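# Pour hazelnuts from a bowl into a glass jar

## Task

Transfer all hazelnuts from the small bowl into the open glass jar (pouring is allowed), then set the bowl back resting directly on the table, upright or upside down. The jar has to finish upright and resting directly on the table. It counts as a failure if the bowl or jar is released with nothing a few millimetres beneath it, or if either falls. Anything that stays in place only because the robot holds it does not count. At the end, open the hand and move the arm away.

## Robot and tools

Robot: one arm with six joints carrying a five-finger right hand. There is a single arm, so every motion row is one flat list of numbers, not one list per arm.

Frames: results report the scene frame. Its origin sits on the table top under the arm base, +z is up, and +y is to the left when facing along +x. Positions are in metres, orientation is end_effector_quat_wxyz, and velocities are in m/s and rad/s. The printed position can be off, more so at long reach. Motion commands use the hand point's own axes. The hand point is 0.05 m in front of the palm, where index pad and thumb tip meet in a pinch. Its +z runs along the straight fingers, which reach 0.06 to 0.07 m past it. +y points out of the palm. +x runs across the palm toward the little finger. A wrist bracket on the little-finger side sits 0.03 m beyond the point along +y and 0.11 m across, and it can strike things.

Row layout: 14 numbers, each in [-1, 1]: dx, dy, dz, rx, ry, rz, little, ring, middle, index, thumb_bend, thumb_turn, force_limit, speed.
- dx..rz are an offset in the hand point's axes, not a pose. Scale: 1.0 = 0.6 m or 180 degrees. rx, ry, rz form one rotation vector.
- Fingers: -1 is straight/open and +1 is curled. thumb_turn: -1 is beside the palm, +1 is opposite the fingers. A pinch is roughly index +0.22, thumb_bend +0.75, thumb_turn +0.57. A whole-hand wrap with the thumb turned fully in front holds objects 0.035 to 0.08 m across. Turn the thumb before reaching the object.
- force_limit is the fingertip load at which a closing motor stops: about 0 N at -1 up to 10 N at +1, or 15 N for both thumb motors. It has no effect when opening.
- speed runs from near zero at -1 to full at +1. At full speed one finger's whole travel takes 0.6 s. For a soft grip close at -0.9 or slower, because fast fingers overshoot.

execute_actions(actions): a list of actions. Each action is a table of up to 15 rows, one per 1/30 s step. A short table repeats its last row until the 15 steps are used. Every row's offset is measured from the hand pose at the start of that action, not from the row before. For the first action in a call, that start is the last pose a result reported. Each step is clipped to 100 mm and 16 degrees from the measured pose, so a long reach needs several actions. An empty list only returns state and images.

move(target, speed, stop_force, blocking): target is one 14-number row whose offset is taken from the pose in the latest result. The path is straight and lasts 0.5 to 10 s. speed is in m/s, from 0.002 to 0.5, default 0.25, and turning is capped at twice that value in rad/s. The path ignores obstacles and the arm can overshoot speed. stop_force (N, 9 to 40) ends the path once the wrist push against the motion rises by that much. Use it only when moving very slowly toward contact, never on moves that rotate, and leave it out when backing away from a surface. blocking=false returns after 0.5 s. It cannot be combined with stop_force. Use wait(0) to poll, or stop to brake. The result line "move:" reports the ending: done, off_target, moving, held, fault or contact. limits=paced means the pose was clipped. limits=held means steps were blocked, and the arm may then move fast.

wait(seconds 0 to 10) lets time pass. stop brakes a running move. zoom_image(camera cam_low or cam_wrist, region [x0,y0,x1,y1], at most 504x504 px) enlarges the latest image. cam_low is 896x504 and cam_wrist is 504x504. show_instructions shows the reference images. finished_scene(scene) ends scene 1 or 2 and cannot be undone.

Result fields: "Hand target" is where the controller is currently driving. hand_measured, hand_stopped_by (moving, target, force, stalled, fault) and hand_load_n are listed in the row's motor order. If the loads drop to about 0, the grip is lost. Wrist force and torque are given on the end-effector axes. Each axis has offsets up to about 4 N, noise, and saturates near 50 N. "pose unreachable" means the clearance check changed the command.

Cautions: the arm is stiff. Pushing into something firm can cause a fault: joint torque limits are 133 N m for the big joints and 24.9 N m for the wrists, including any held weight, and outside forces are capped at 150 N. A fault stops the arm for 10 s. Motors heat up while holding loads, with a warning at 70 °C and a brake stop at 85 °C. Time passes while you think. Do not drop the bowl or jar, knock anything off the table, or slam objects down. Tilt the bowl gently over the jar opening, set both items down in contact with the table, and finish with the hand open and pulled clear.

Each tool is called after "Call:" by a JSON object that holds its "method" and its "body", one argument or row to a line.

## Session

Call:
{"method": "execute_actions", "body": {
  "actions": []
}}

Scene clock: 0.00 s.
end_effector_position=(+0.4359, -0.0559, +0.1583) hand_measured=(-1.000, -1.000, -1.000, -1.000, -1.000, -1.000) hand_load_n=(+0.0, +0.0, +0.0, +0.0, +0.0, +0.0) hand_stopped_by=(target, target, target, target, target, target) hand_force_limit=0.00 hand_speed=-0.80 end_effector_quat_wxyz=(+0.011, -0.409, +0.913, -0.001) end_effector_velocity=(-0.000, -0.000, -0.000) end_effector_angular_velocity=(+0.000, +0.001, -0.000)
Joint positions: [-0.643 -0.511  1.598  0.627  1.263 -3.012]
Joint velocities: [-0.     0.001  0.    -0.     0.     0.   ]
Joint torques (N m, as the arm reports them, + toward a larger angle): no reading
Motor temperatures (°C, as the motors report them): [24 25 25 32 35 37]
Wrist force (N, on the end effector, along its own x y z axes, offset not removed): no reading
Wrist torque (N m, same axes, about the end effector's origin, offset not removed): no reading
Hand target: +0.436, -0.056, +0.158; +0.011, -0.409, +0.913, -0.001

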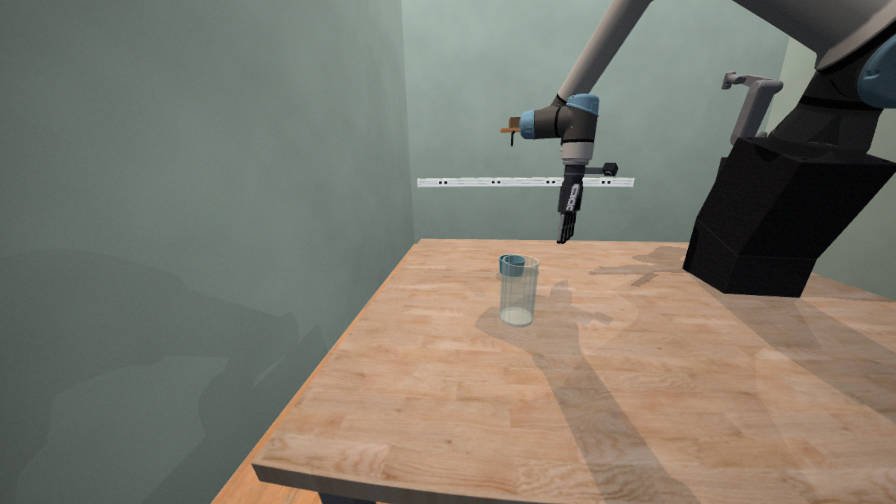

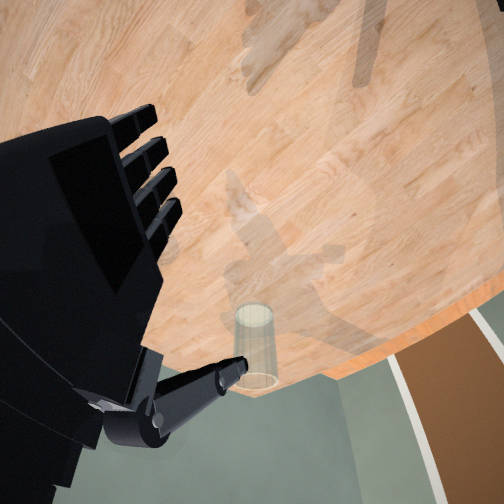

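Call:
{"method": "move", "body": {
  "target": [-0.027,-0.165,-0.035,0.542,0.245,-0.555,-1,-1,-1,-1,-1,1,0,0],
  "speed": 0.3
}}

Call:
{"method": "move", "body": {
  "target": [-0.2,0,-0.03,0,0,0,-1,-1,-1,-1,-1,1,0,0],
  "speed": 0.15
}}

Scene clock: 5.03 s.
end_effector_position=(+0.5201, -0.1099, +0.1810) hand_measured=(-1.000, -1.000, -1.000, -1.000, -1.000, +1.000) hand_load_n=(+0.0, +0.0, +0.0, +0.0, +0.0, +0.0) hand_stopped_by=(target, target, target, target, target, target) hand_force_limit=0.00 hand_speed=0.00 end_effector_quat_wxyz=(+0.000, +0.706, -0.000, +0.708) end_effector_velocity=(+0.001, -0.001, +0.000) end_effector_angular_velocity=(-0.002, -0.007, +0.011)
Joint positions: [-0.592 -0.398  2.378 -2.018  1.048 -4.367]
Joint velocities: [-0.009  0.008 -0.002 -0.018 -0.017  0.004]
Joint torques (N m, as the arm reports them, + toward a larger angle): [-24.73 -21.95  -9.81  -3.1   -0.55   2.74]
Motor temperatures (°C, as the motors report them): [24 25 25 32 35 37]
Wrist force (N, on the end effector, along its own x y z axes, offset not removed): [0.7 -0.3 0.8]
Wrist torque (N m, same axes, about the end effector's origin, offset not removed): [-0.04 -0.10 -0.03]
Hand target: +0.520, -0.110, +0.181; +0.000, +0.706, +0.000, +0.708
Off the commanded pose: 0.000 m, 0 deg.
move: done

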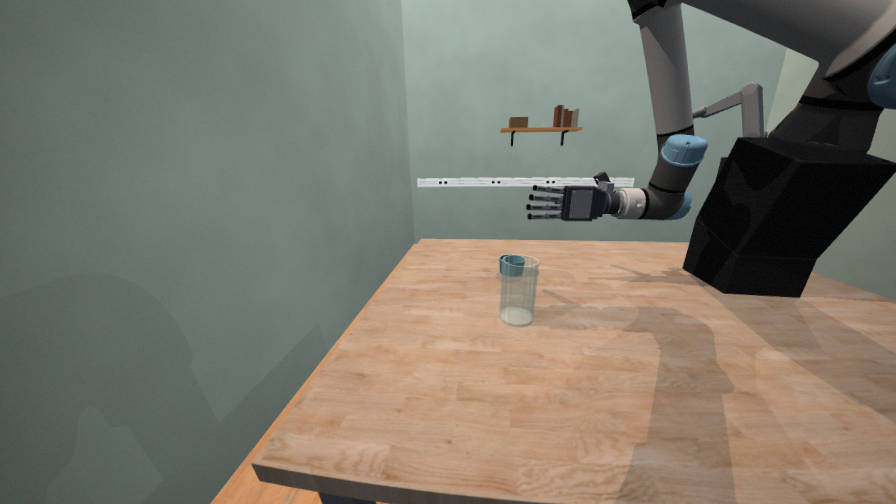

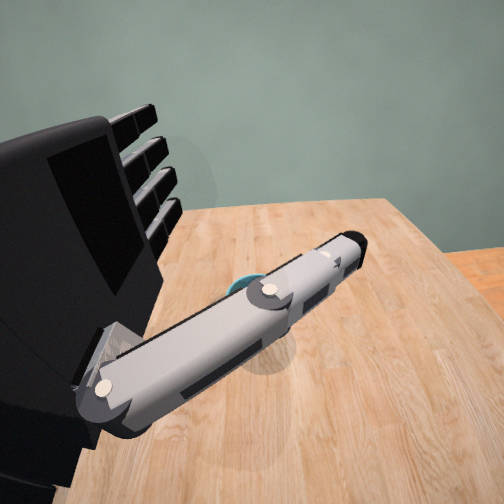

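Scene clock: 6.40 s.
end_effector_position=(+0.5022, -0.1099, +0.0612) hand_measured=(-1.000, -1.000, -1.000, -1.000, -1.000, +1.000) hand_load_n=(+0.0, +0.0, +0.0, +0.0, +0.0, +0.0) hand_stopped_by=(target, target, target, target, target, target) hand_force_limit=0.00 hand_speed=0.00 end_effector_quat_wxyz=(+0.000, +0.706, -0.000, +0.708) end_effector_velocity=(-0.000, -0.000, -0.002) end_effector_angular_velocity=(-0.000, +0.000, -0.001)
Joint positions: [-0.472 -0.063  2.176 -2.148  1.168 -4.372]
Joint velocities: [ 0.002  0.004 -0.003  0.     0.003 -0.001]
Joint torques (N m, as the arm reports them, + toward a larger angle): [ -1.66 -23.64  -5.36  -3.18   2.05  -2.28]
Motor temperatures (°C, as the motors report them): [24 25 25 32 35 37]
Wrist force (N, on the end effector, along its own x y z axes, offset not removed): [-0.7 -0.1 0.7]
Wrist torque (N m, same axes, about the end effector's origin, offset not removed): [-0.14 0.09 -0.12]
Hand target: +0.502, -0.110, +0.061; +0.000, +0.706, -0.000, +0.708
Off the commanded pose: 0.000 m, 0 deg.
move: done

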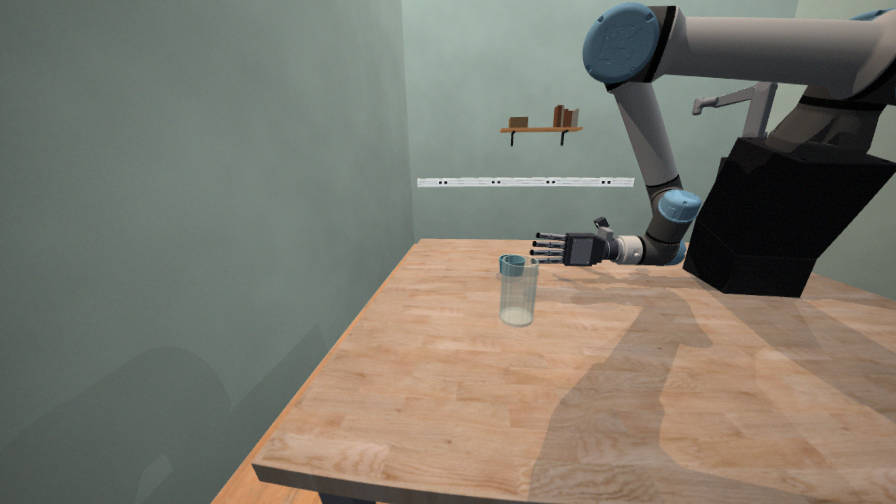

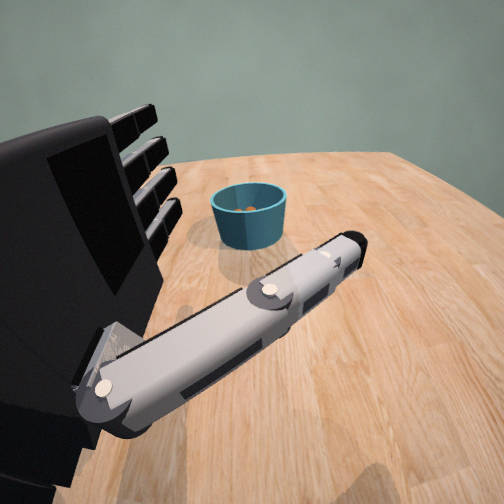

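Call:
{"method": "move", "body": {
  "target": [-0.065,0,0.15,0,0,0,-1,-1,-1,-1,-1,1,0,0],
  "speed": 0.08
}}

Scene clock: 8.13 s.
end_effector_position=(+0.5921, -0.1099, +0.0224) hand_measured=(-1.000, -1.000, -1.000, -1.000, -1.000, +1.000) hand_load_n=(+0.0, +0.0, +0.0, +0.0, +0.0, +0.0) hand_stopped_by=(target, target, target, target, target, target) hand_force_limit=0.00 hand_speed=0.00 end_effector_quat_wxyz=(+0.000, +0.706, -0.000, +0.708) end_effector_velocity=(+0.002, -0.001, -0.001) end_effector_angular_velocity=(+0.001, -0.000, -0.002)
Joint positions: [-0.323 -0.086  1.912 -1.86   1.317 -4.377]
Joint velocities: [ 0.001  0.001 -0.007  0.006  0.004  0.   ]
Joint torques (N m, as the arm reports them, + toward a larger angle): [ -2.52 -28.68  -9.27  -0.37   2.05  -2.36]
Motor temperatures (°C, as the motors report them): [24 25 25 32 35 37]
Wrist force (N, on the end effector, along its own x y z axes, offset not removed): [-0.2 0.4 2.0]
Wrist torque (N m, same axes, about the end effector's origin, offset not removed): [0.02 0.01 0.00]
Hand target: +0.592, -0.110, +0.022; +0.000, +0.706, -0.000, +0.708
Off the commanded pose: 0.000 m, 0 deg.
move: done

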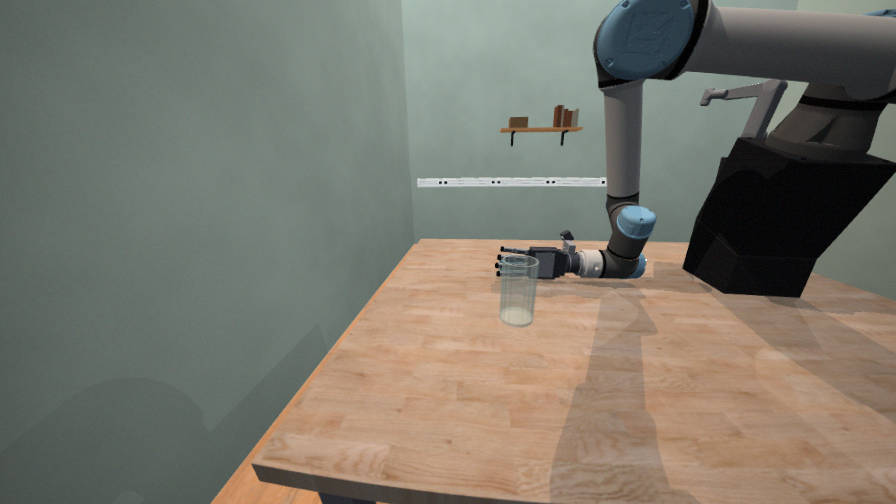

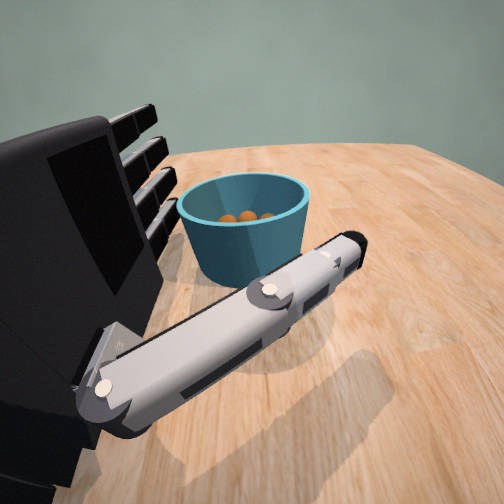

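Call:
{"method": "move", "body": {
  "target": [0,0.006,0.068,0,0,0,-1,-1,-1,-1,-1,1,0,0],
  "speed": 0.04
}}

Call:
{"method": "move", "body": {
  "target": [0,0,0,0,0,0,-1,-1,0.6,0.6,-1,1,0.3,-0.6]
}}

Call:
{"method": "move", "body": {
  "target": [0,0,0,0,0,0,-1,-1,0.7,0.7,0.7,1,0.7,-0.6]
}}

Scene clock: 9.67 s.
end_effector_position=(+0.6327, -0.1135, +0.0225) hand_measured=(-1.000, -1.000, -1.000, -1.000, -1.000, +1.000) hand_load_n=(+0.0, +0.0, +0.0, +0.0, +0.0, +0.0) hand_stopped_by=(target, target, target, target, target, target) hand_force_limit=0.00 hand_speed=0.00 end_effector_quat_wxyz=(+0.000, +0.706, -0.000, +0.708) end_effector_velocity=(+0.002, +0.000, -0.000) end_effector_angular_velocity=(-0.001, -0.000, +0.001)
Joint positions: [-0.304 -0.107  1.82  -1.747  1.336 -4.378]
Joint velocities: [ 0.002 -0.001 -0.006  0.006  0.001 -0.001]
Joint torques (N m, as the arm reports them, + toward a larger angle): [ -1.32 -44.96 -12.82  -0.13   1.84  -2.43]
Motor temperatures (°C, as the motors report them): [24 25 25 32 35 37]
Wrist force (N, on the end effector, along its own x y z axes, offset not removed): [1.0 0.2 1.3]
Wrist torque (N m, same axes, about the end effector's origin, offset not removed): [-0.12 -0.17 0.10]
Hand target: +0.633, -0.113, +0.023; +0.000, +0.706, -0.000, +0.708
Off the commanded pose: 0.000 m, 0 deg.
move: done

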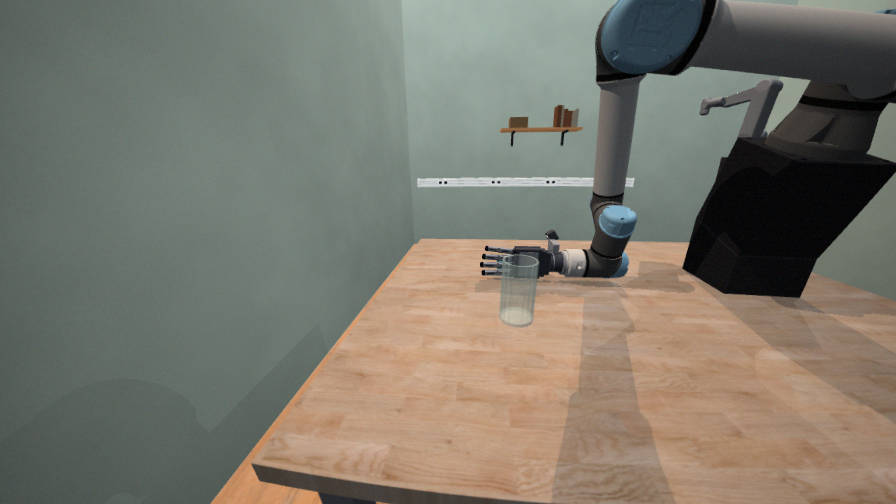

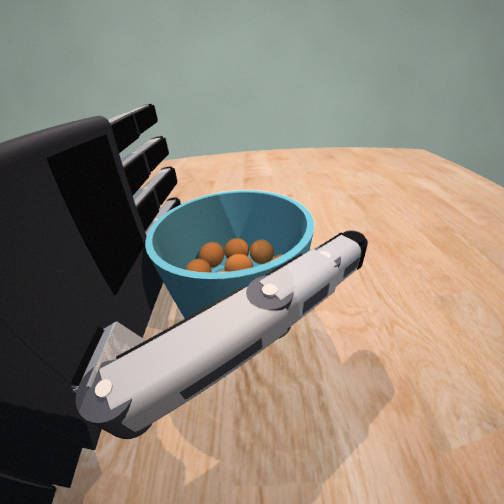

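Scene clock: 11.30 s.
end_effector_position=(+0.6327, -0.1134, +0.0225) hand_measured=(-1.000, -1.000, -0.138, -0.094, -1.002, +1.000) hand_load_n=(+0.0, +0.0, +5.0, +9.5, +2.5, +0.0) hand_stopped_by=(target, target, force, force, target, target) hand_force_limit=0.30 hand_speed=-0.60 end_effector_quat_wxyz=(+0.000, +0.706, -0.000, +0.708) end_effector_velocity=(-0.001, -0.000, -0.000) end_effector_angular_velocity=(+0.001, +0.001, -0.000)
Joint positions: [-0.304 -0.107  1.82  -1.747  1.336 -4.378]
Joint velocities: [-0.001  0.     0.001  0.    -0.001  0.001]
Joint torques (N m, as the arm reports them, + toward a larger angle): [-11.84 -36.62  10.99  -2.72  -0.83  -1.98]
Motor temperatures (°C, as the motors report them): [24 25 25 32 35 37]
Wrist force (N, on the end effector, along its own x y z axes, offset not removed): [1.2 -0.7 0.9]
Wrist torque (N m, same axes, about the end effector's origin, offset not removed): [-0.23 -0.10 -0.05]
Hand target: +0.633, -0.113, +0.023; +0.000, +0.706, -0.000, +0.708
Off the commanded pose: 0.000 m, 0 deg.
move: done

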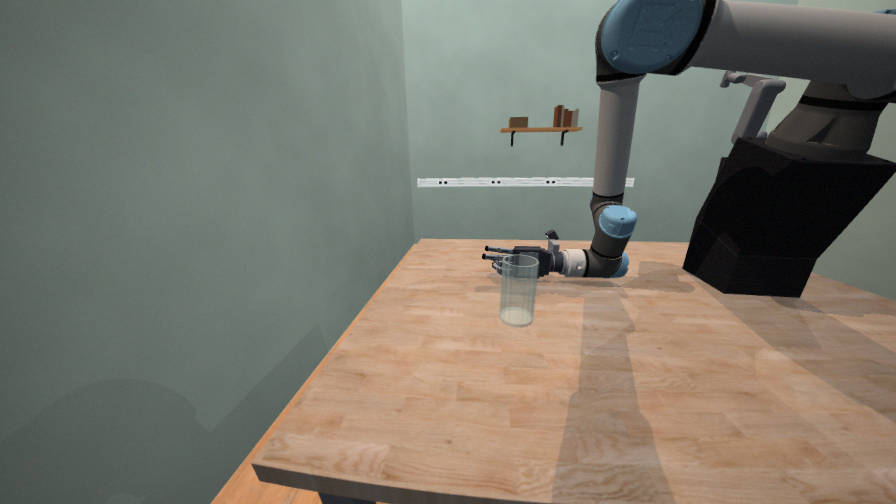

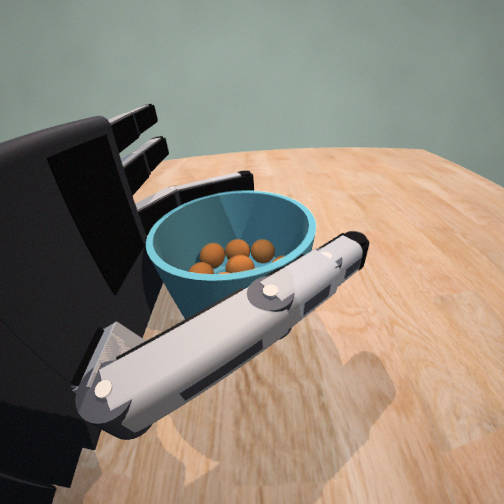

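Scene clock: 11.80 s.
end_effector_position=(+0.6327, -0.1134, +0.0225) hand_measured=(-1.000, -1.000, -0.122, -0.094, -0.956, +1.000) hand_load_n=(+0.0, +0.0, +11.5, +8.5, +13.5, +1.0) hand_stopped_by=(target, target, force, force, force, target) hand_force_limit=0.70 hand_speed=-0.60 end_effector_quat_wxyz=(+0.000, +0.706, -0.000, +0.708) end_effector_velocity=(+0.000, -0.000, +0.000) end_effector_angular_velocity=(+0.000, -0.000, -0.001)
Joint positions: [-0.304 -0.107  1.82  -1.747  1.336 -4.378]
Joint velocities: [-0.001 -0.     0.     0.    -0.     0.   ]
Joint torques (N m, as the arm reports them, + toward a larger angle): [-11.7  -35.04  11.71  -2.67  -0.44  -1.81]
Motor temperatures (°C, as the motors report them): [24 25 25 32 35 37]
Wrist force (N, on the end effector, along its own x y z axes, offset not removed): [1.4 0.1 3.0]
Wrist torque (N m, same axes, about the end effector's origin, offset not removed): [-0.31 -0.31 0.09]
Hand target: +0.633, -0.113, +0.023; +0.000, +0.706, -0.000, +0.708
Off the commanded pose: 0.000 m, 0 deg.
move: done

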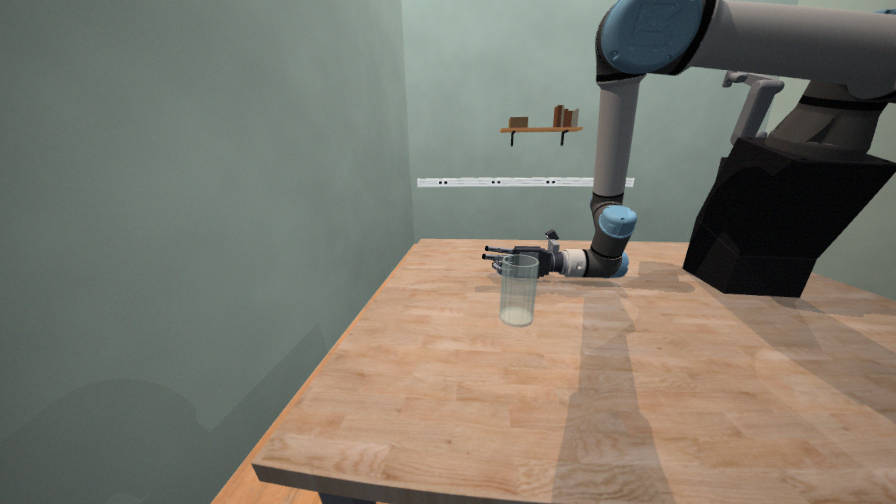

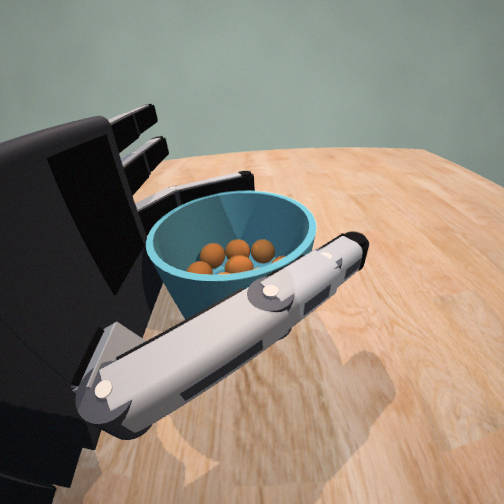

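Lift to 0.2, then go to (.625,.16) tilting 65°.

Call:
{"method": "move", "body": {
  "target": [0.29,0,0,0,0,0,-1,-1,0.7,0.7,0.7,1,0.7,-0.6],
  "speed": 0.12
}}

Call:
{"method": "move", "body": {
  "target": [0,-0.455,-0.012,0,-0.182,0.312,-1,-1,0.7,0.7,0.7,1,0.7,-0.6],
  "speed": 0.12
}}

Scene clock: 13.87 s.
end_effector_position=(+0.6325, -0.1134, +0.1964) hand_measured=(-1.000, -1.000, -0.122, -0.094, -0.956, +1.000) hand_load_n=(+0.0, +0.0, +11.5, +8.5, +13.5, +1.5) hand_stopped_by=(target, target, force, force, force, target) hand_force_limit=0.70 hand_speed=-0.60 end_effector_quat_wxyz=(+0.000, +0.706, -0.000, +0.708) end_effector_velocity=(-0.001, +0.000, +0.001) end_effector_angular_velocity=(+0.001, +0.003, -0.001)
Joint positions: [-0.453 -0.527  2.119 -1.628  1.187 -4.372]
Joint velocities: [-0.002 -0.006  0.004  0.004 -0.003 -0.   ]
Joint torques (N m, as the arm reports them, + toward a larger angle): [-23.96 -40.83   7.77  -0.17  -0.57   2.19]
Motor temperatures (°C, as the motors report them): [24 25 25 32 35 37]
Wrist force (N, on the end effector, along its own x y z axes, offset not removed): [-1.0 -0.6 1.5]
Wrist torque (N m, same axes, about the end effector's origin, offset not removed): [-0.23 -0.06 -0.06]
Hand target: +0.632, -0.113, +0.197; +0.000, +0.706, -0.000, +0.708
Off the commanded pose: 0.000 m, 0 deg.
move: done

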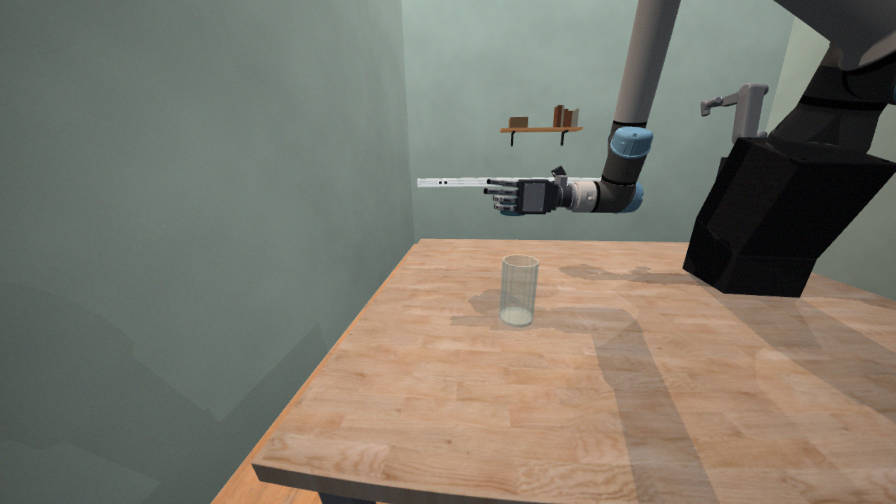

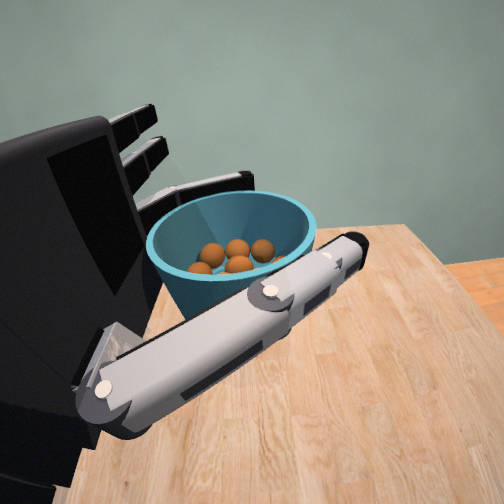

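Scene clock: 19.03 s.
end_effector_position=(+0.6255, +0.1595, +0.1963) hand_measured=(-1.000, -1.000, -0.122, -0.094, -0.956, +1.000) hand_load_n=(+0.0, +0.0, +11.5, +8.5, +13.5, +1.0) hand_stopped_by=(target, target, force, force, force, target) hand_force_limit=0.70 hand_speed=-0.60 end_effector_quat_wxyz=(-0.328, +0.787, -0.328, +0.406) end_effector_velocity=(-0.001, +0.001, -0.001) end_effector_angular_velocity=(+0.007, +0.006, -0.002)
Joint positions: [-0.162 -0.918  1.935 -0.643  1.09  -3.496]
Joint velocities: [ 0.001  0.001 -0.002  0.004 -0.001  0.007]
Joint torques (N m, as the arm reports them, + toward a larger angle): [ -0.5  -25.77 -24.1    1.31  -1.28   2.56]
Motor temperatures (°C, as the motors report them): [24 25 25 32 35 37]
Wrist force (N, on the end effector, along its own x y z axes, offset not removed): [0.8 0.3 0.0]
Wrist torque (N m, same axes, about the end effector's origin, offset not removed): [0.02 -0.19 0.00]
Hand target: +0.625, +0.160, +0.196; -0.328, +0.787, -0.328, +0.406
Off the commanded pose: 0.000 m, 0 deg.
move: done

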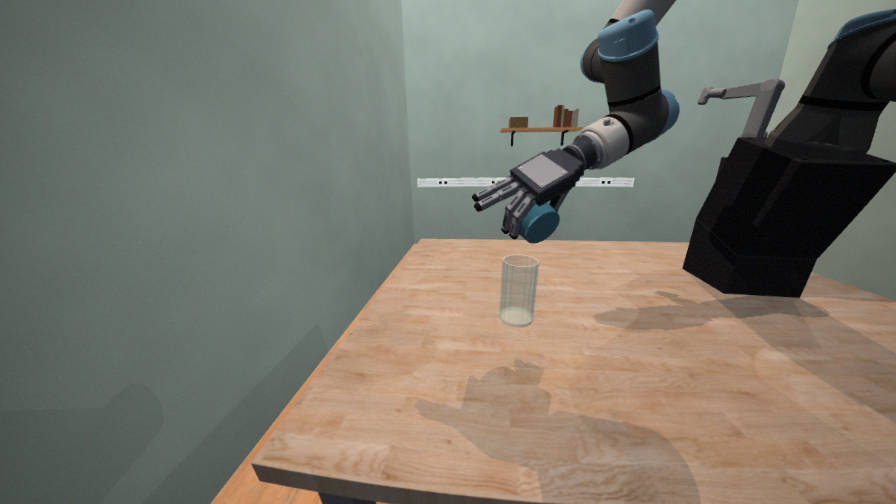

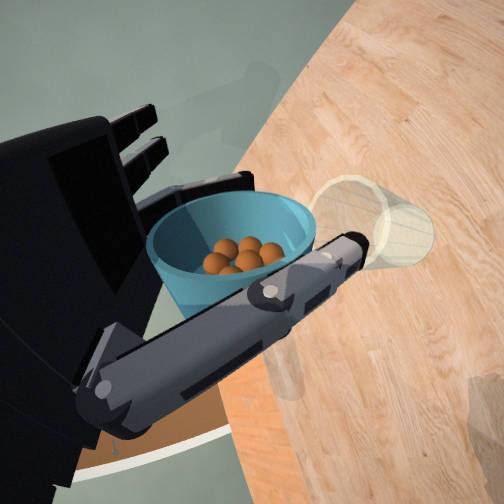

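Call:
{"method": "move", "body": {
  "target": [-0.007,0.015,0.047,0,-0.02,0.035,-1,-1,0.7,0.7,0.7,1,0.7,-0.6],
  "speed": 0.04
}}

Call:
{"method": "zoom_image", "body": {
  "camera": "cam_low",
  "region": [420, 160, 660, 340]
}}

Scene clock: 21.07 s.
end_effector_position=(+0.6453, +0.1647, +0.1747) hand_measured=(-1.000, -1.000, -0.122, -0.094, -0.956, +1.000) hand_load_n=(+0.0, +0.0, +11.5, +8.5, +13.5, +1.0) hand_stopped_by=(target, target, force, force, force, target) hand_force_limit=0.70 hand_speed=-0.60 end_effector_quat_wxyz=(-0.360, +0.781, -0.360, +0.363) end_effector_velocity=(+0.001, +0.001, -0.001) end_effector_angular_velocity=(+0.007, +0.004, +0.001)
Joint positions: [-0.172 -0.832  1.834 -0.605  1.021 -3.402]
Joint velocities: [-0.     0.006 -0.007  0.003 -0.005  0.006]
Joint torques (N m, as the arm reports them, + toward a larger angle): [-23.74 -30.42 -24.38   1.24  -0.88   2.56]
Motor temperatures (°C, as the motors report them): [24 25 25 32 35 37]
Wrist force (N, on the end effector, along its own x y z axes, offset not removed): [2.7 0.1 1.8]
Wrist torque (N m, same axes, about the end effector's origin, offset not removed): [-0.18 -0.56 0.13]
Hand target: +0.645, +0.165, +0.175; -0.360, +0.781, -0.360, +0.363
Off the commanded pose: 0.000 m, 0 deg.
move: done

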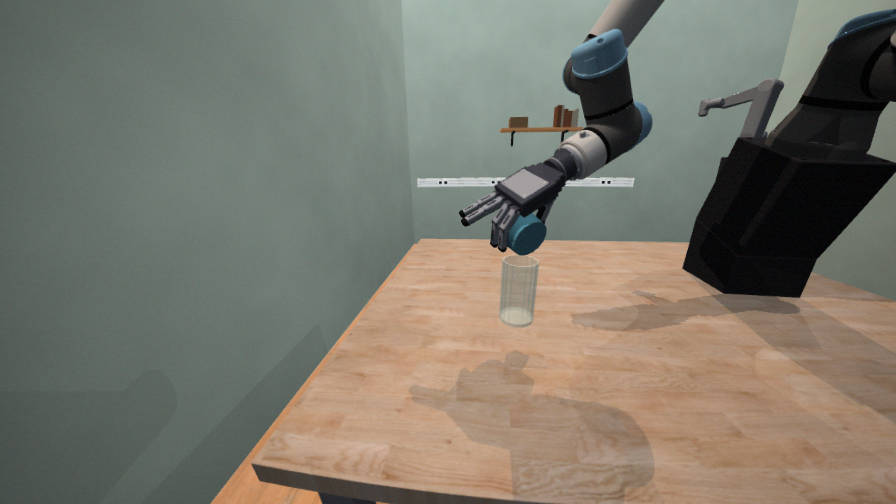

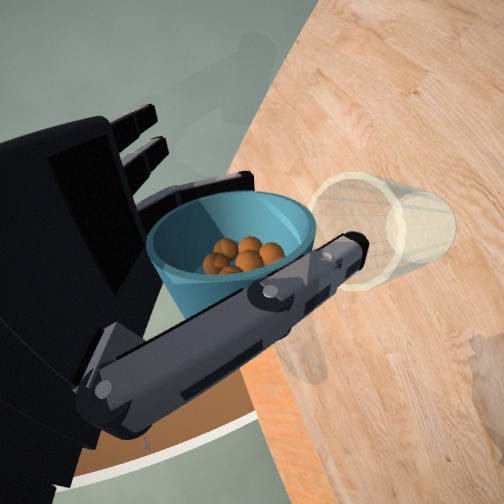

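Region (420, 160, 660, 340) of cam_low's 896x504 image, scaled by 2.100, with more detail than that image has; it fills the top 378 rows of this view, and the rest is white.

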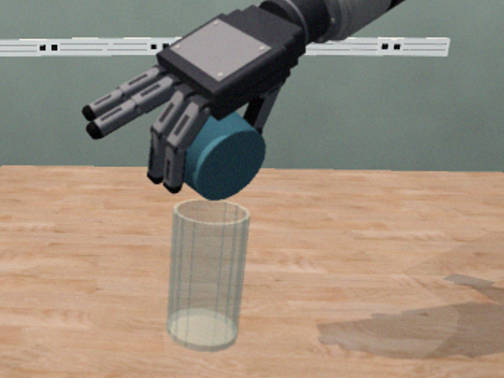

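Call:
{"method": "move", "body": {
  "target": [-0.008,0.012,-0.006,0,0,0.05,-1,-1,0.7,0.7,0.7,1,0.7,-0.6],
  "speed": 0.025
}}

Scene clock: 24.50 s.
end_effector_position=(+0.6379, +0.1641, +0.1691) hand_measured=(-1.000, -1.000, -0.122, -0.094, -0.956, +1.000) hand_load_n=(+0.0, +0.0, +11.5, +8.5, +13.5, +1.0) hand_stopped_by=(target, target, force, force, force, target) hand_force_limit=0.70 hand_speed=-0.60 end_effector_quat_wxyz=(-0.387, +0.750, -0.420, +0.334) end_effector_velocity=(-0.001, -0.000, -0.001) end_effector_angular_velocity=(+0.007, +0.004, -0.006)
Joint positions: [-0.19  -0.816  1.85  -0.631  1.005 -3.254]
Joint velocities: [-0.001  0.001  0.003 -0.002  0.     0.008]
Joint torques (N m, as the arm reports them, + toward a larger angle): [-24.65 -28.69   0.31  -1.92  -1.03   2.53]
Motor temperatures (°C, as the motors report them): [24 25 25 32 35 37]
Wrist force (N, on the end effector, along its own x y z axes, offset not removed): [0.1 -0.3 0.2]
Wrist torque (N m, same axes, about the end effector's origin, offset not removed): [-0.10 -0.07 -0.01]
Hand target: +0.638, +0.164, +0.169; -0.387, +0.750, -0.420, +0.334
Off the commanded pose: 0.000 m, 0 deg.
move: done

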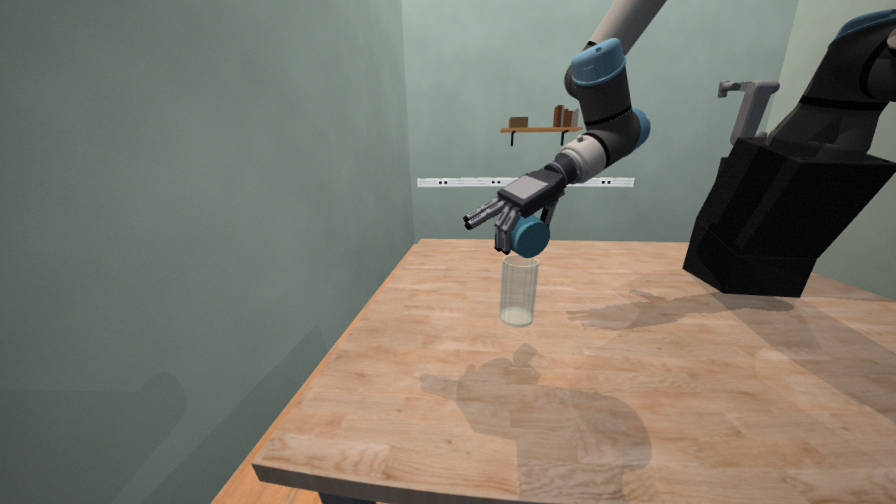

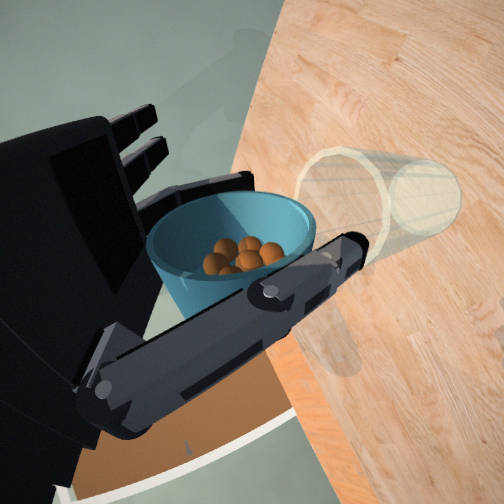

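Call:
{"method": "move", "body": {
  "target": [0.008,-0.003,0.005,0,0,0.08,-1,-1,0.7,0.7,0.7,1,0.7,-0.6],
  "speed": 0.025
}}

Scene clock: 29.80 s.
end_effector_position=(+0.6431, +0.1614, +0.1700) hand_measured=(-1.000, -1.000, -0.122, -0.094, -0.956, +1.000) hand_load_n=(+0.0, +0.0, +11.5, +8.5, +13.5, +1.0) hand_stopped_by=(target, target, force, force, force, target) hand_force_limit=0.70 hand_speed=-0.60 end_effector_quat_wxyz=(-0.426, +0.692, -0.510, +0.283) end_effector_velocity=(-0.000, -0.000, -0.000) end_effector_angular_velocity=(+0.008, +0.004, -0.005)
Joint positions: [-0.222 -0.786  1.828 -0.631  0.975 -3.019]
Joint velocities: [-0.002  0.001 -0.     0.    -0.002  0.009]
Joint torques (N m, as the arm reports them, + toward a larger angle): [-25.86 -29.72 -21.94  -1.74  -1.11   2.79]
Motor temperatures (°C, as the motors report them): [24 25 25 32 35 37]
Wrist force (N, on the end effector, along its own x y z axes, offset not removed): [1.2 0.4 0.7]
Wrist torque (N m, same axes, about the end effector's origin, offset not removed): [-0.04 -0.20 0.07]
Hand target: +0.643, +0.161, +0.170; -0.426, +0.692, -0.510, +0.283
Off the commanded pose: 0.000 m, 0 deg.
move: done

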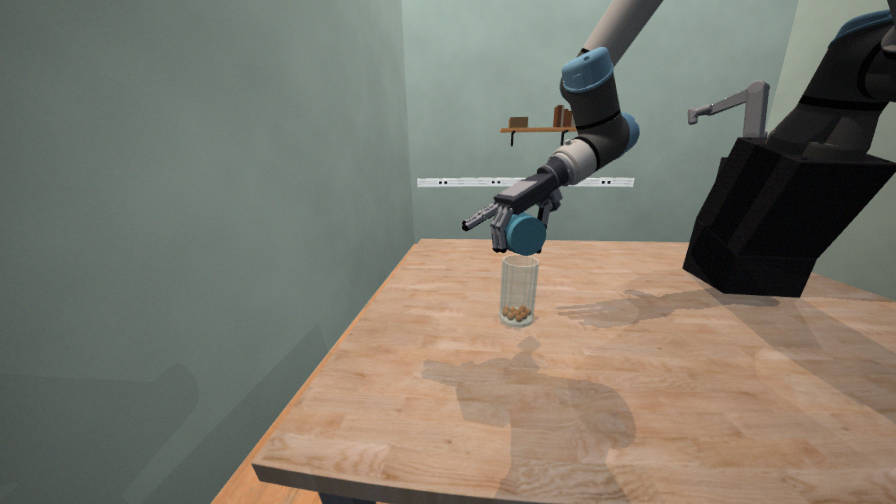

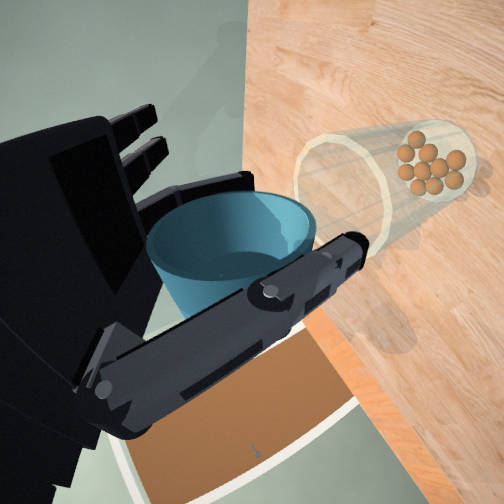

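Call:
{"method": "move", "body": {
  "target": [-0.217,-0.04,0.022,0.042,0.206,-0.471,-1,-1,0.7,0.7,0.7,1,0.7,-0.6]
}}

Call:
{"method": "move", "body": {
  "target": [-0.263,0,0,0,0,0,-1,-1,0.7,0.7,0.7,1,0.7,-0.6],
  "speed": 0.15
}}

Call:
{"method": "move", "body": {
  "target": [-0.03,0,0,0,0,0,-1,-1,0.7,0.7,0.7,1,0.7,-0.6],
  "speed": 0.005,
  "stop_force": 9
}}

Scene clock: 33.77 s.
end_effector_position=(+0.6231, +0.2913, +0.1904) hand_measured=(-1.000, -1.000, -0.122, -0.094, -0.956, +1.000) hand_load_n=(+0.0, +0.0, +11.5, +8.5, +13.5, +1.5) hand_stopped_by=(target, target, force, force, force, target) hand_force_limit=0.70 hand_speed=-0.60 end_effector_quat_wxyz=(+0.000, +0.707, -0.001, +0.707) end_effector_velocity=(+0.001, +0.001, +0.001) end_effector_angular_velocity=(-0.009, -0.009, +0.002)
Joint positions: [ 0.461 -0.744  1.798 -1.088  2.1   -4.401]
Joint velocities: [ 0.001  0.003 -0.002 -0.011  0.002 -0.014]
Joint torques (N m, as the arm reports them, + toward a larger angle): [  3.16 -33.91 -19.59  -2.4    1.92  -2.61]
Motor temperatures (°C, as the motors report them): [24 25 25 32 35 37]
Wrist force (N, on the end effector, along its own x y z axes, offset not removed): [0.8 0.3 2.0]
Wrist torque (N m, same axes, about the end effector's origin, offset not removed): [-0.06 -0.34 0.05]
Hand target: +0.623, +0.291, +0.190; +0.000, +0.707, -0.000, +0.707
Off the commanded pose: 0.000 m, 0 deg.
move: done

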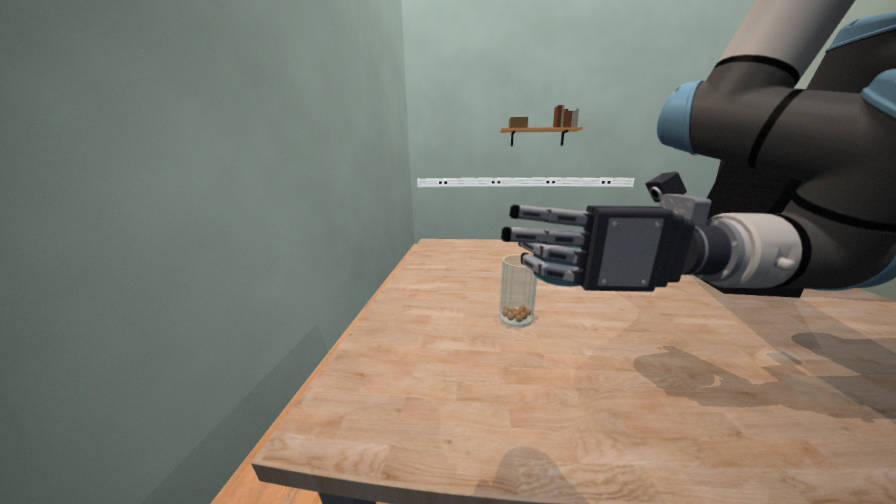

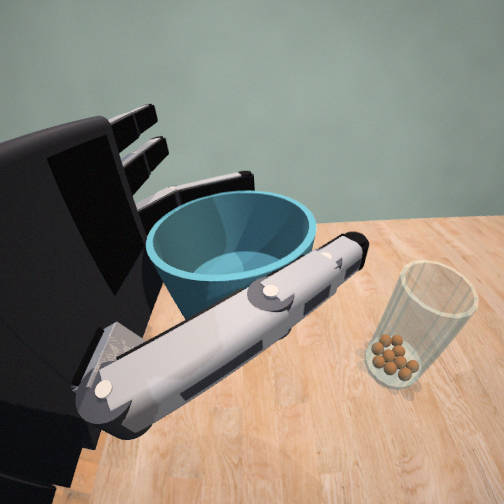

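Scene clock: 35.37 s.
end_effector_position=(+0.6228, +0.2914, +0.0328) hand_measured=(-1.000, -1.000, -0.122, -0.094, -0.956, +1.000) hand_load_n=(+0.0, +0.0, +11.5, +8.5, +13.5, +1.5) hand_stopped_by=(target, target, force, force, force, target) hand_force_limit=0.70 hand_speed=-0.60 end_effector_quat_wxyz=(+0.000, +0.707, -0.001, +0.707) end_effector_velocity=(-0.000, -0.001, -0.002) end_effector_angular_velocity=(-0.002, +0.002, -0.001)
Joint positions: [ 0.537 -0.383  1.553 -1.206  2.177 -4.404]
Joint velocities: [ 0.     0.004 -0.003  0.002  0.001  0.   ]
Joint torques (N m, as the arm reports them, + toward a larger angle): [  2.29 -36.17 -15.49   0.73   1.83  -2.37]
Motor temperatures (°C, as the motors report them): [24 25 25 32 35 37]
Wrist force (N, on the end effector, along its own x y z axes, offset not removed): [0.0 -0.6 1.7]
Wrist torque (N m, same axes, about the end effector's origin, offset not removed): [-0.20 -0.09 0.10]
Hand target: +0.623, +0.291, +0.033; +0.000, +0.707, -0.001, +0.707
Off the commanded pose: 0.000 m, 0 deg.
move: done

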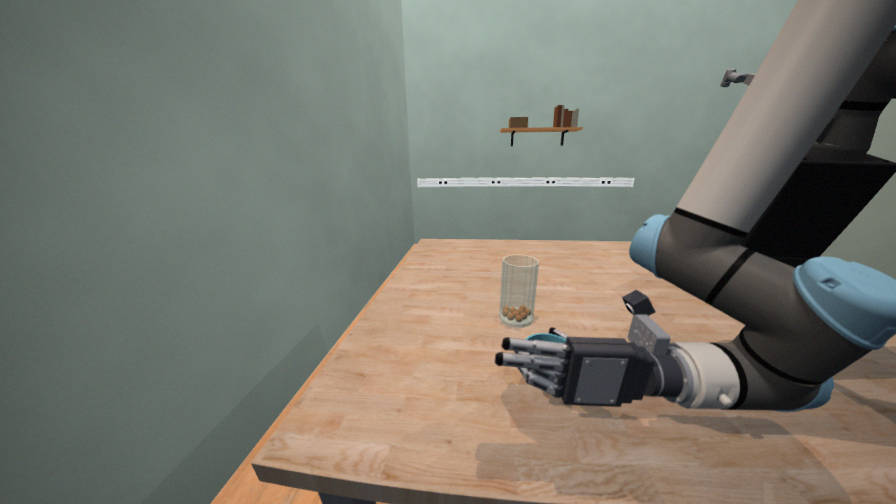

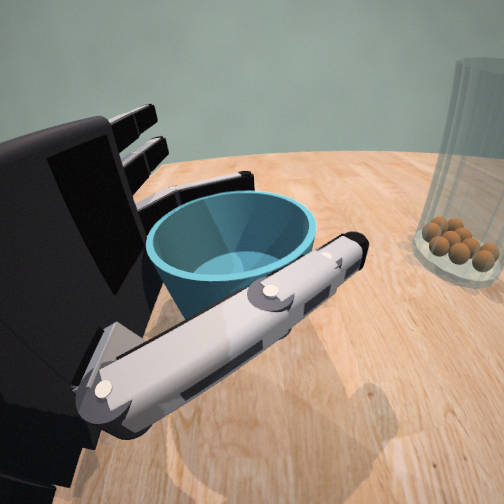

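Scene clock: 37.90 s.
end_effector_position=(+0.6228, +0.2915, +0.0221) hand_measured=(-1.000, -1.000, -0.122, -0.094, -0.956, +1.000) hand_load_n=(+0.0, +0.0, +11.0, +7.5, +13.5, -1.0) hand_stopped_by=(target, target, force, force, force, target) hand_force_limit=0.70 hand_speed=-0.60 end_effector_quat_wxyz=(+0.000, +0.707, -0.001, +0.707) end_effector_velocity=(-0.001, +0.000, +0.002) end_effector_angular_velocity=(-0.000, +0.001, +0.002)
Joint positions: [ 0.542 -0.358  1.531 -1.209  2.182 -4.405]
Joint velocities: [-0.    -0.005  0.006 -0.001 -0.002  0.   ]
Joint torques (N m, as the arm reports them, + toward a larger angle): [ -5.77 -47.42   6.95   1.41  -2.29  -1.11]
Motor temperatures (°C, as the motors report them): [24 25 25 32 35 37]
Wrist force (N, on the end effector, along its own x y z axes, offset not removed): [8.9 2.2 -1.0]
Wrist torque (N m, same axes, about the end effector's origin, offset not removed): [-0.18 -0.03 0.14]
Hand target: +0.623, +0.291, +0.022; +0.000, +0.707, -0.001, +0.707
Off the commanded pose: 0.007 m, 0 deg.
move: contact

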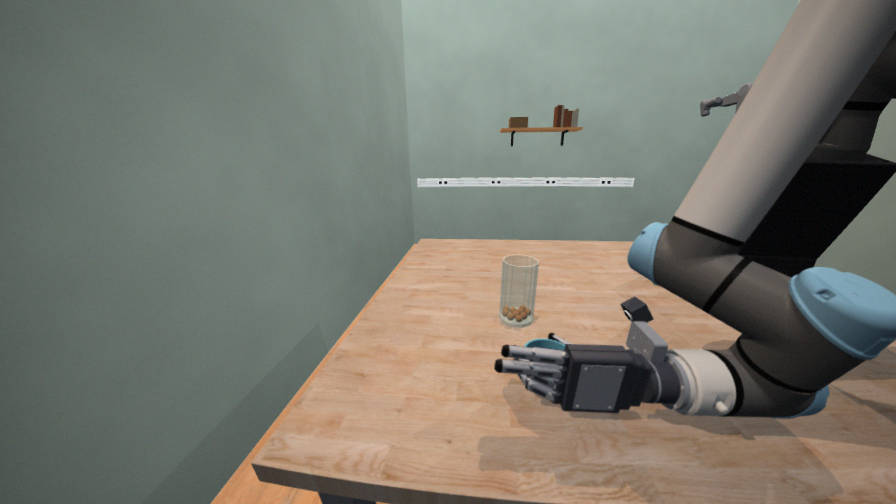

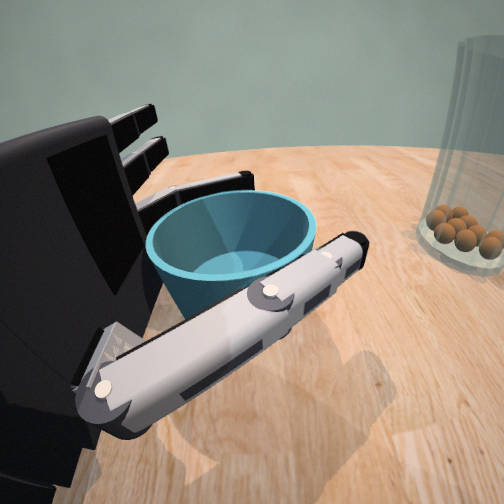

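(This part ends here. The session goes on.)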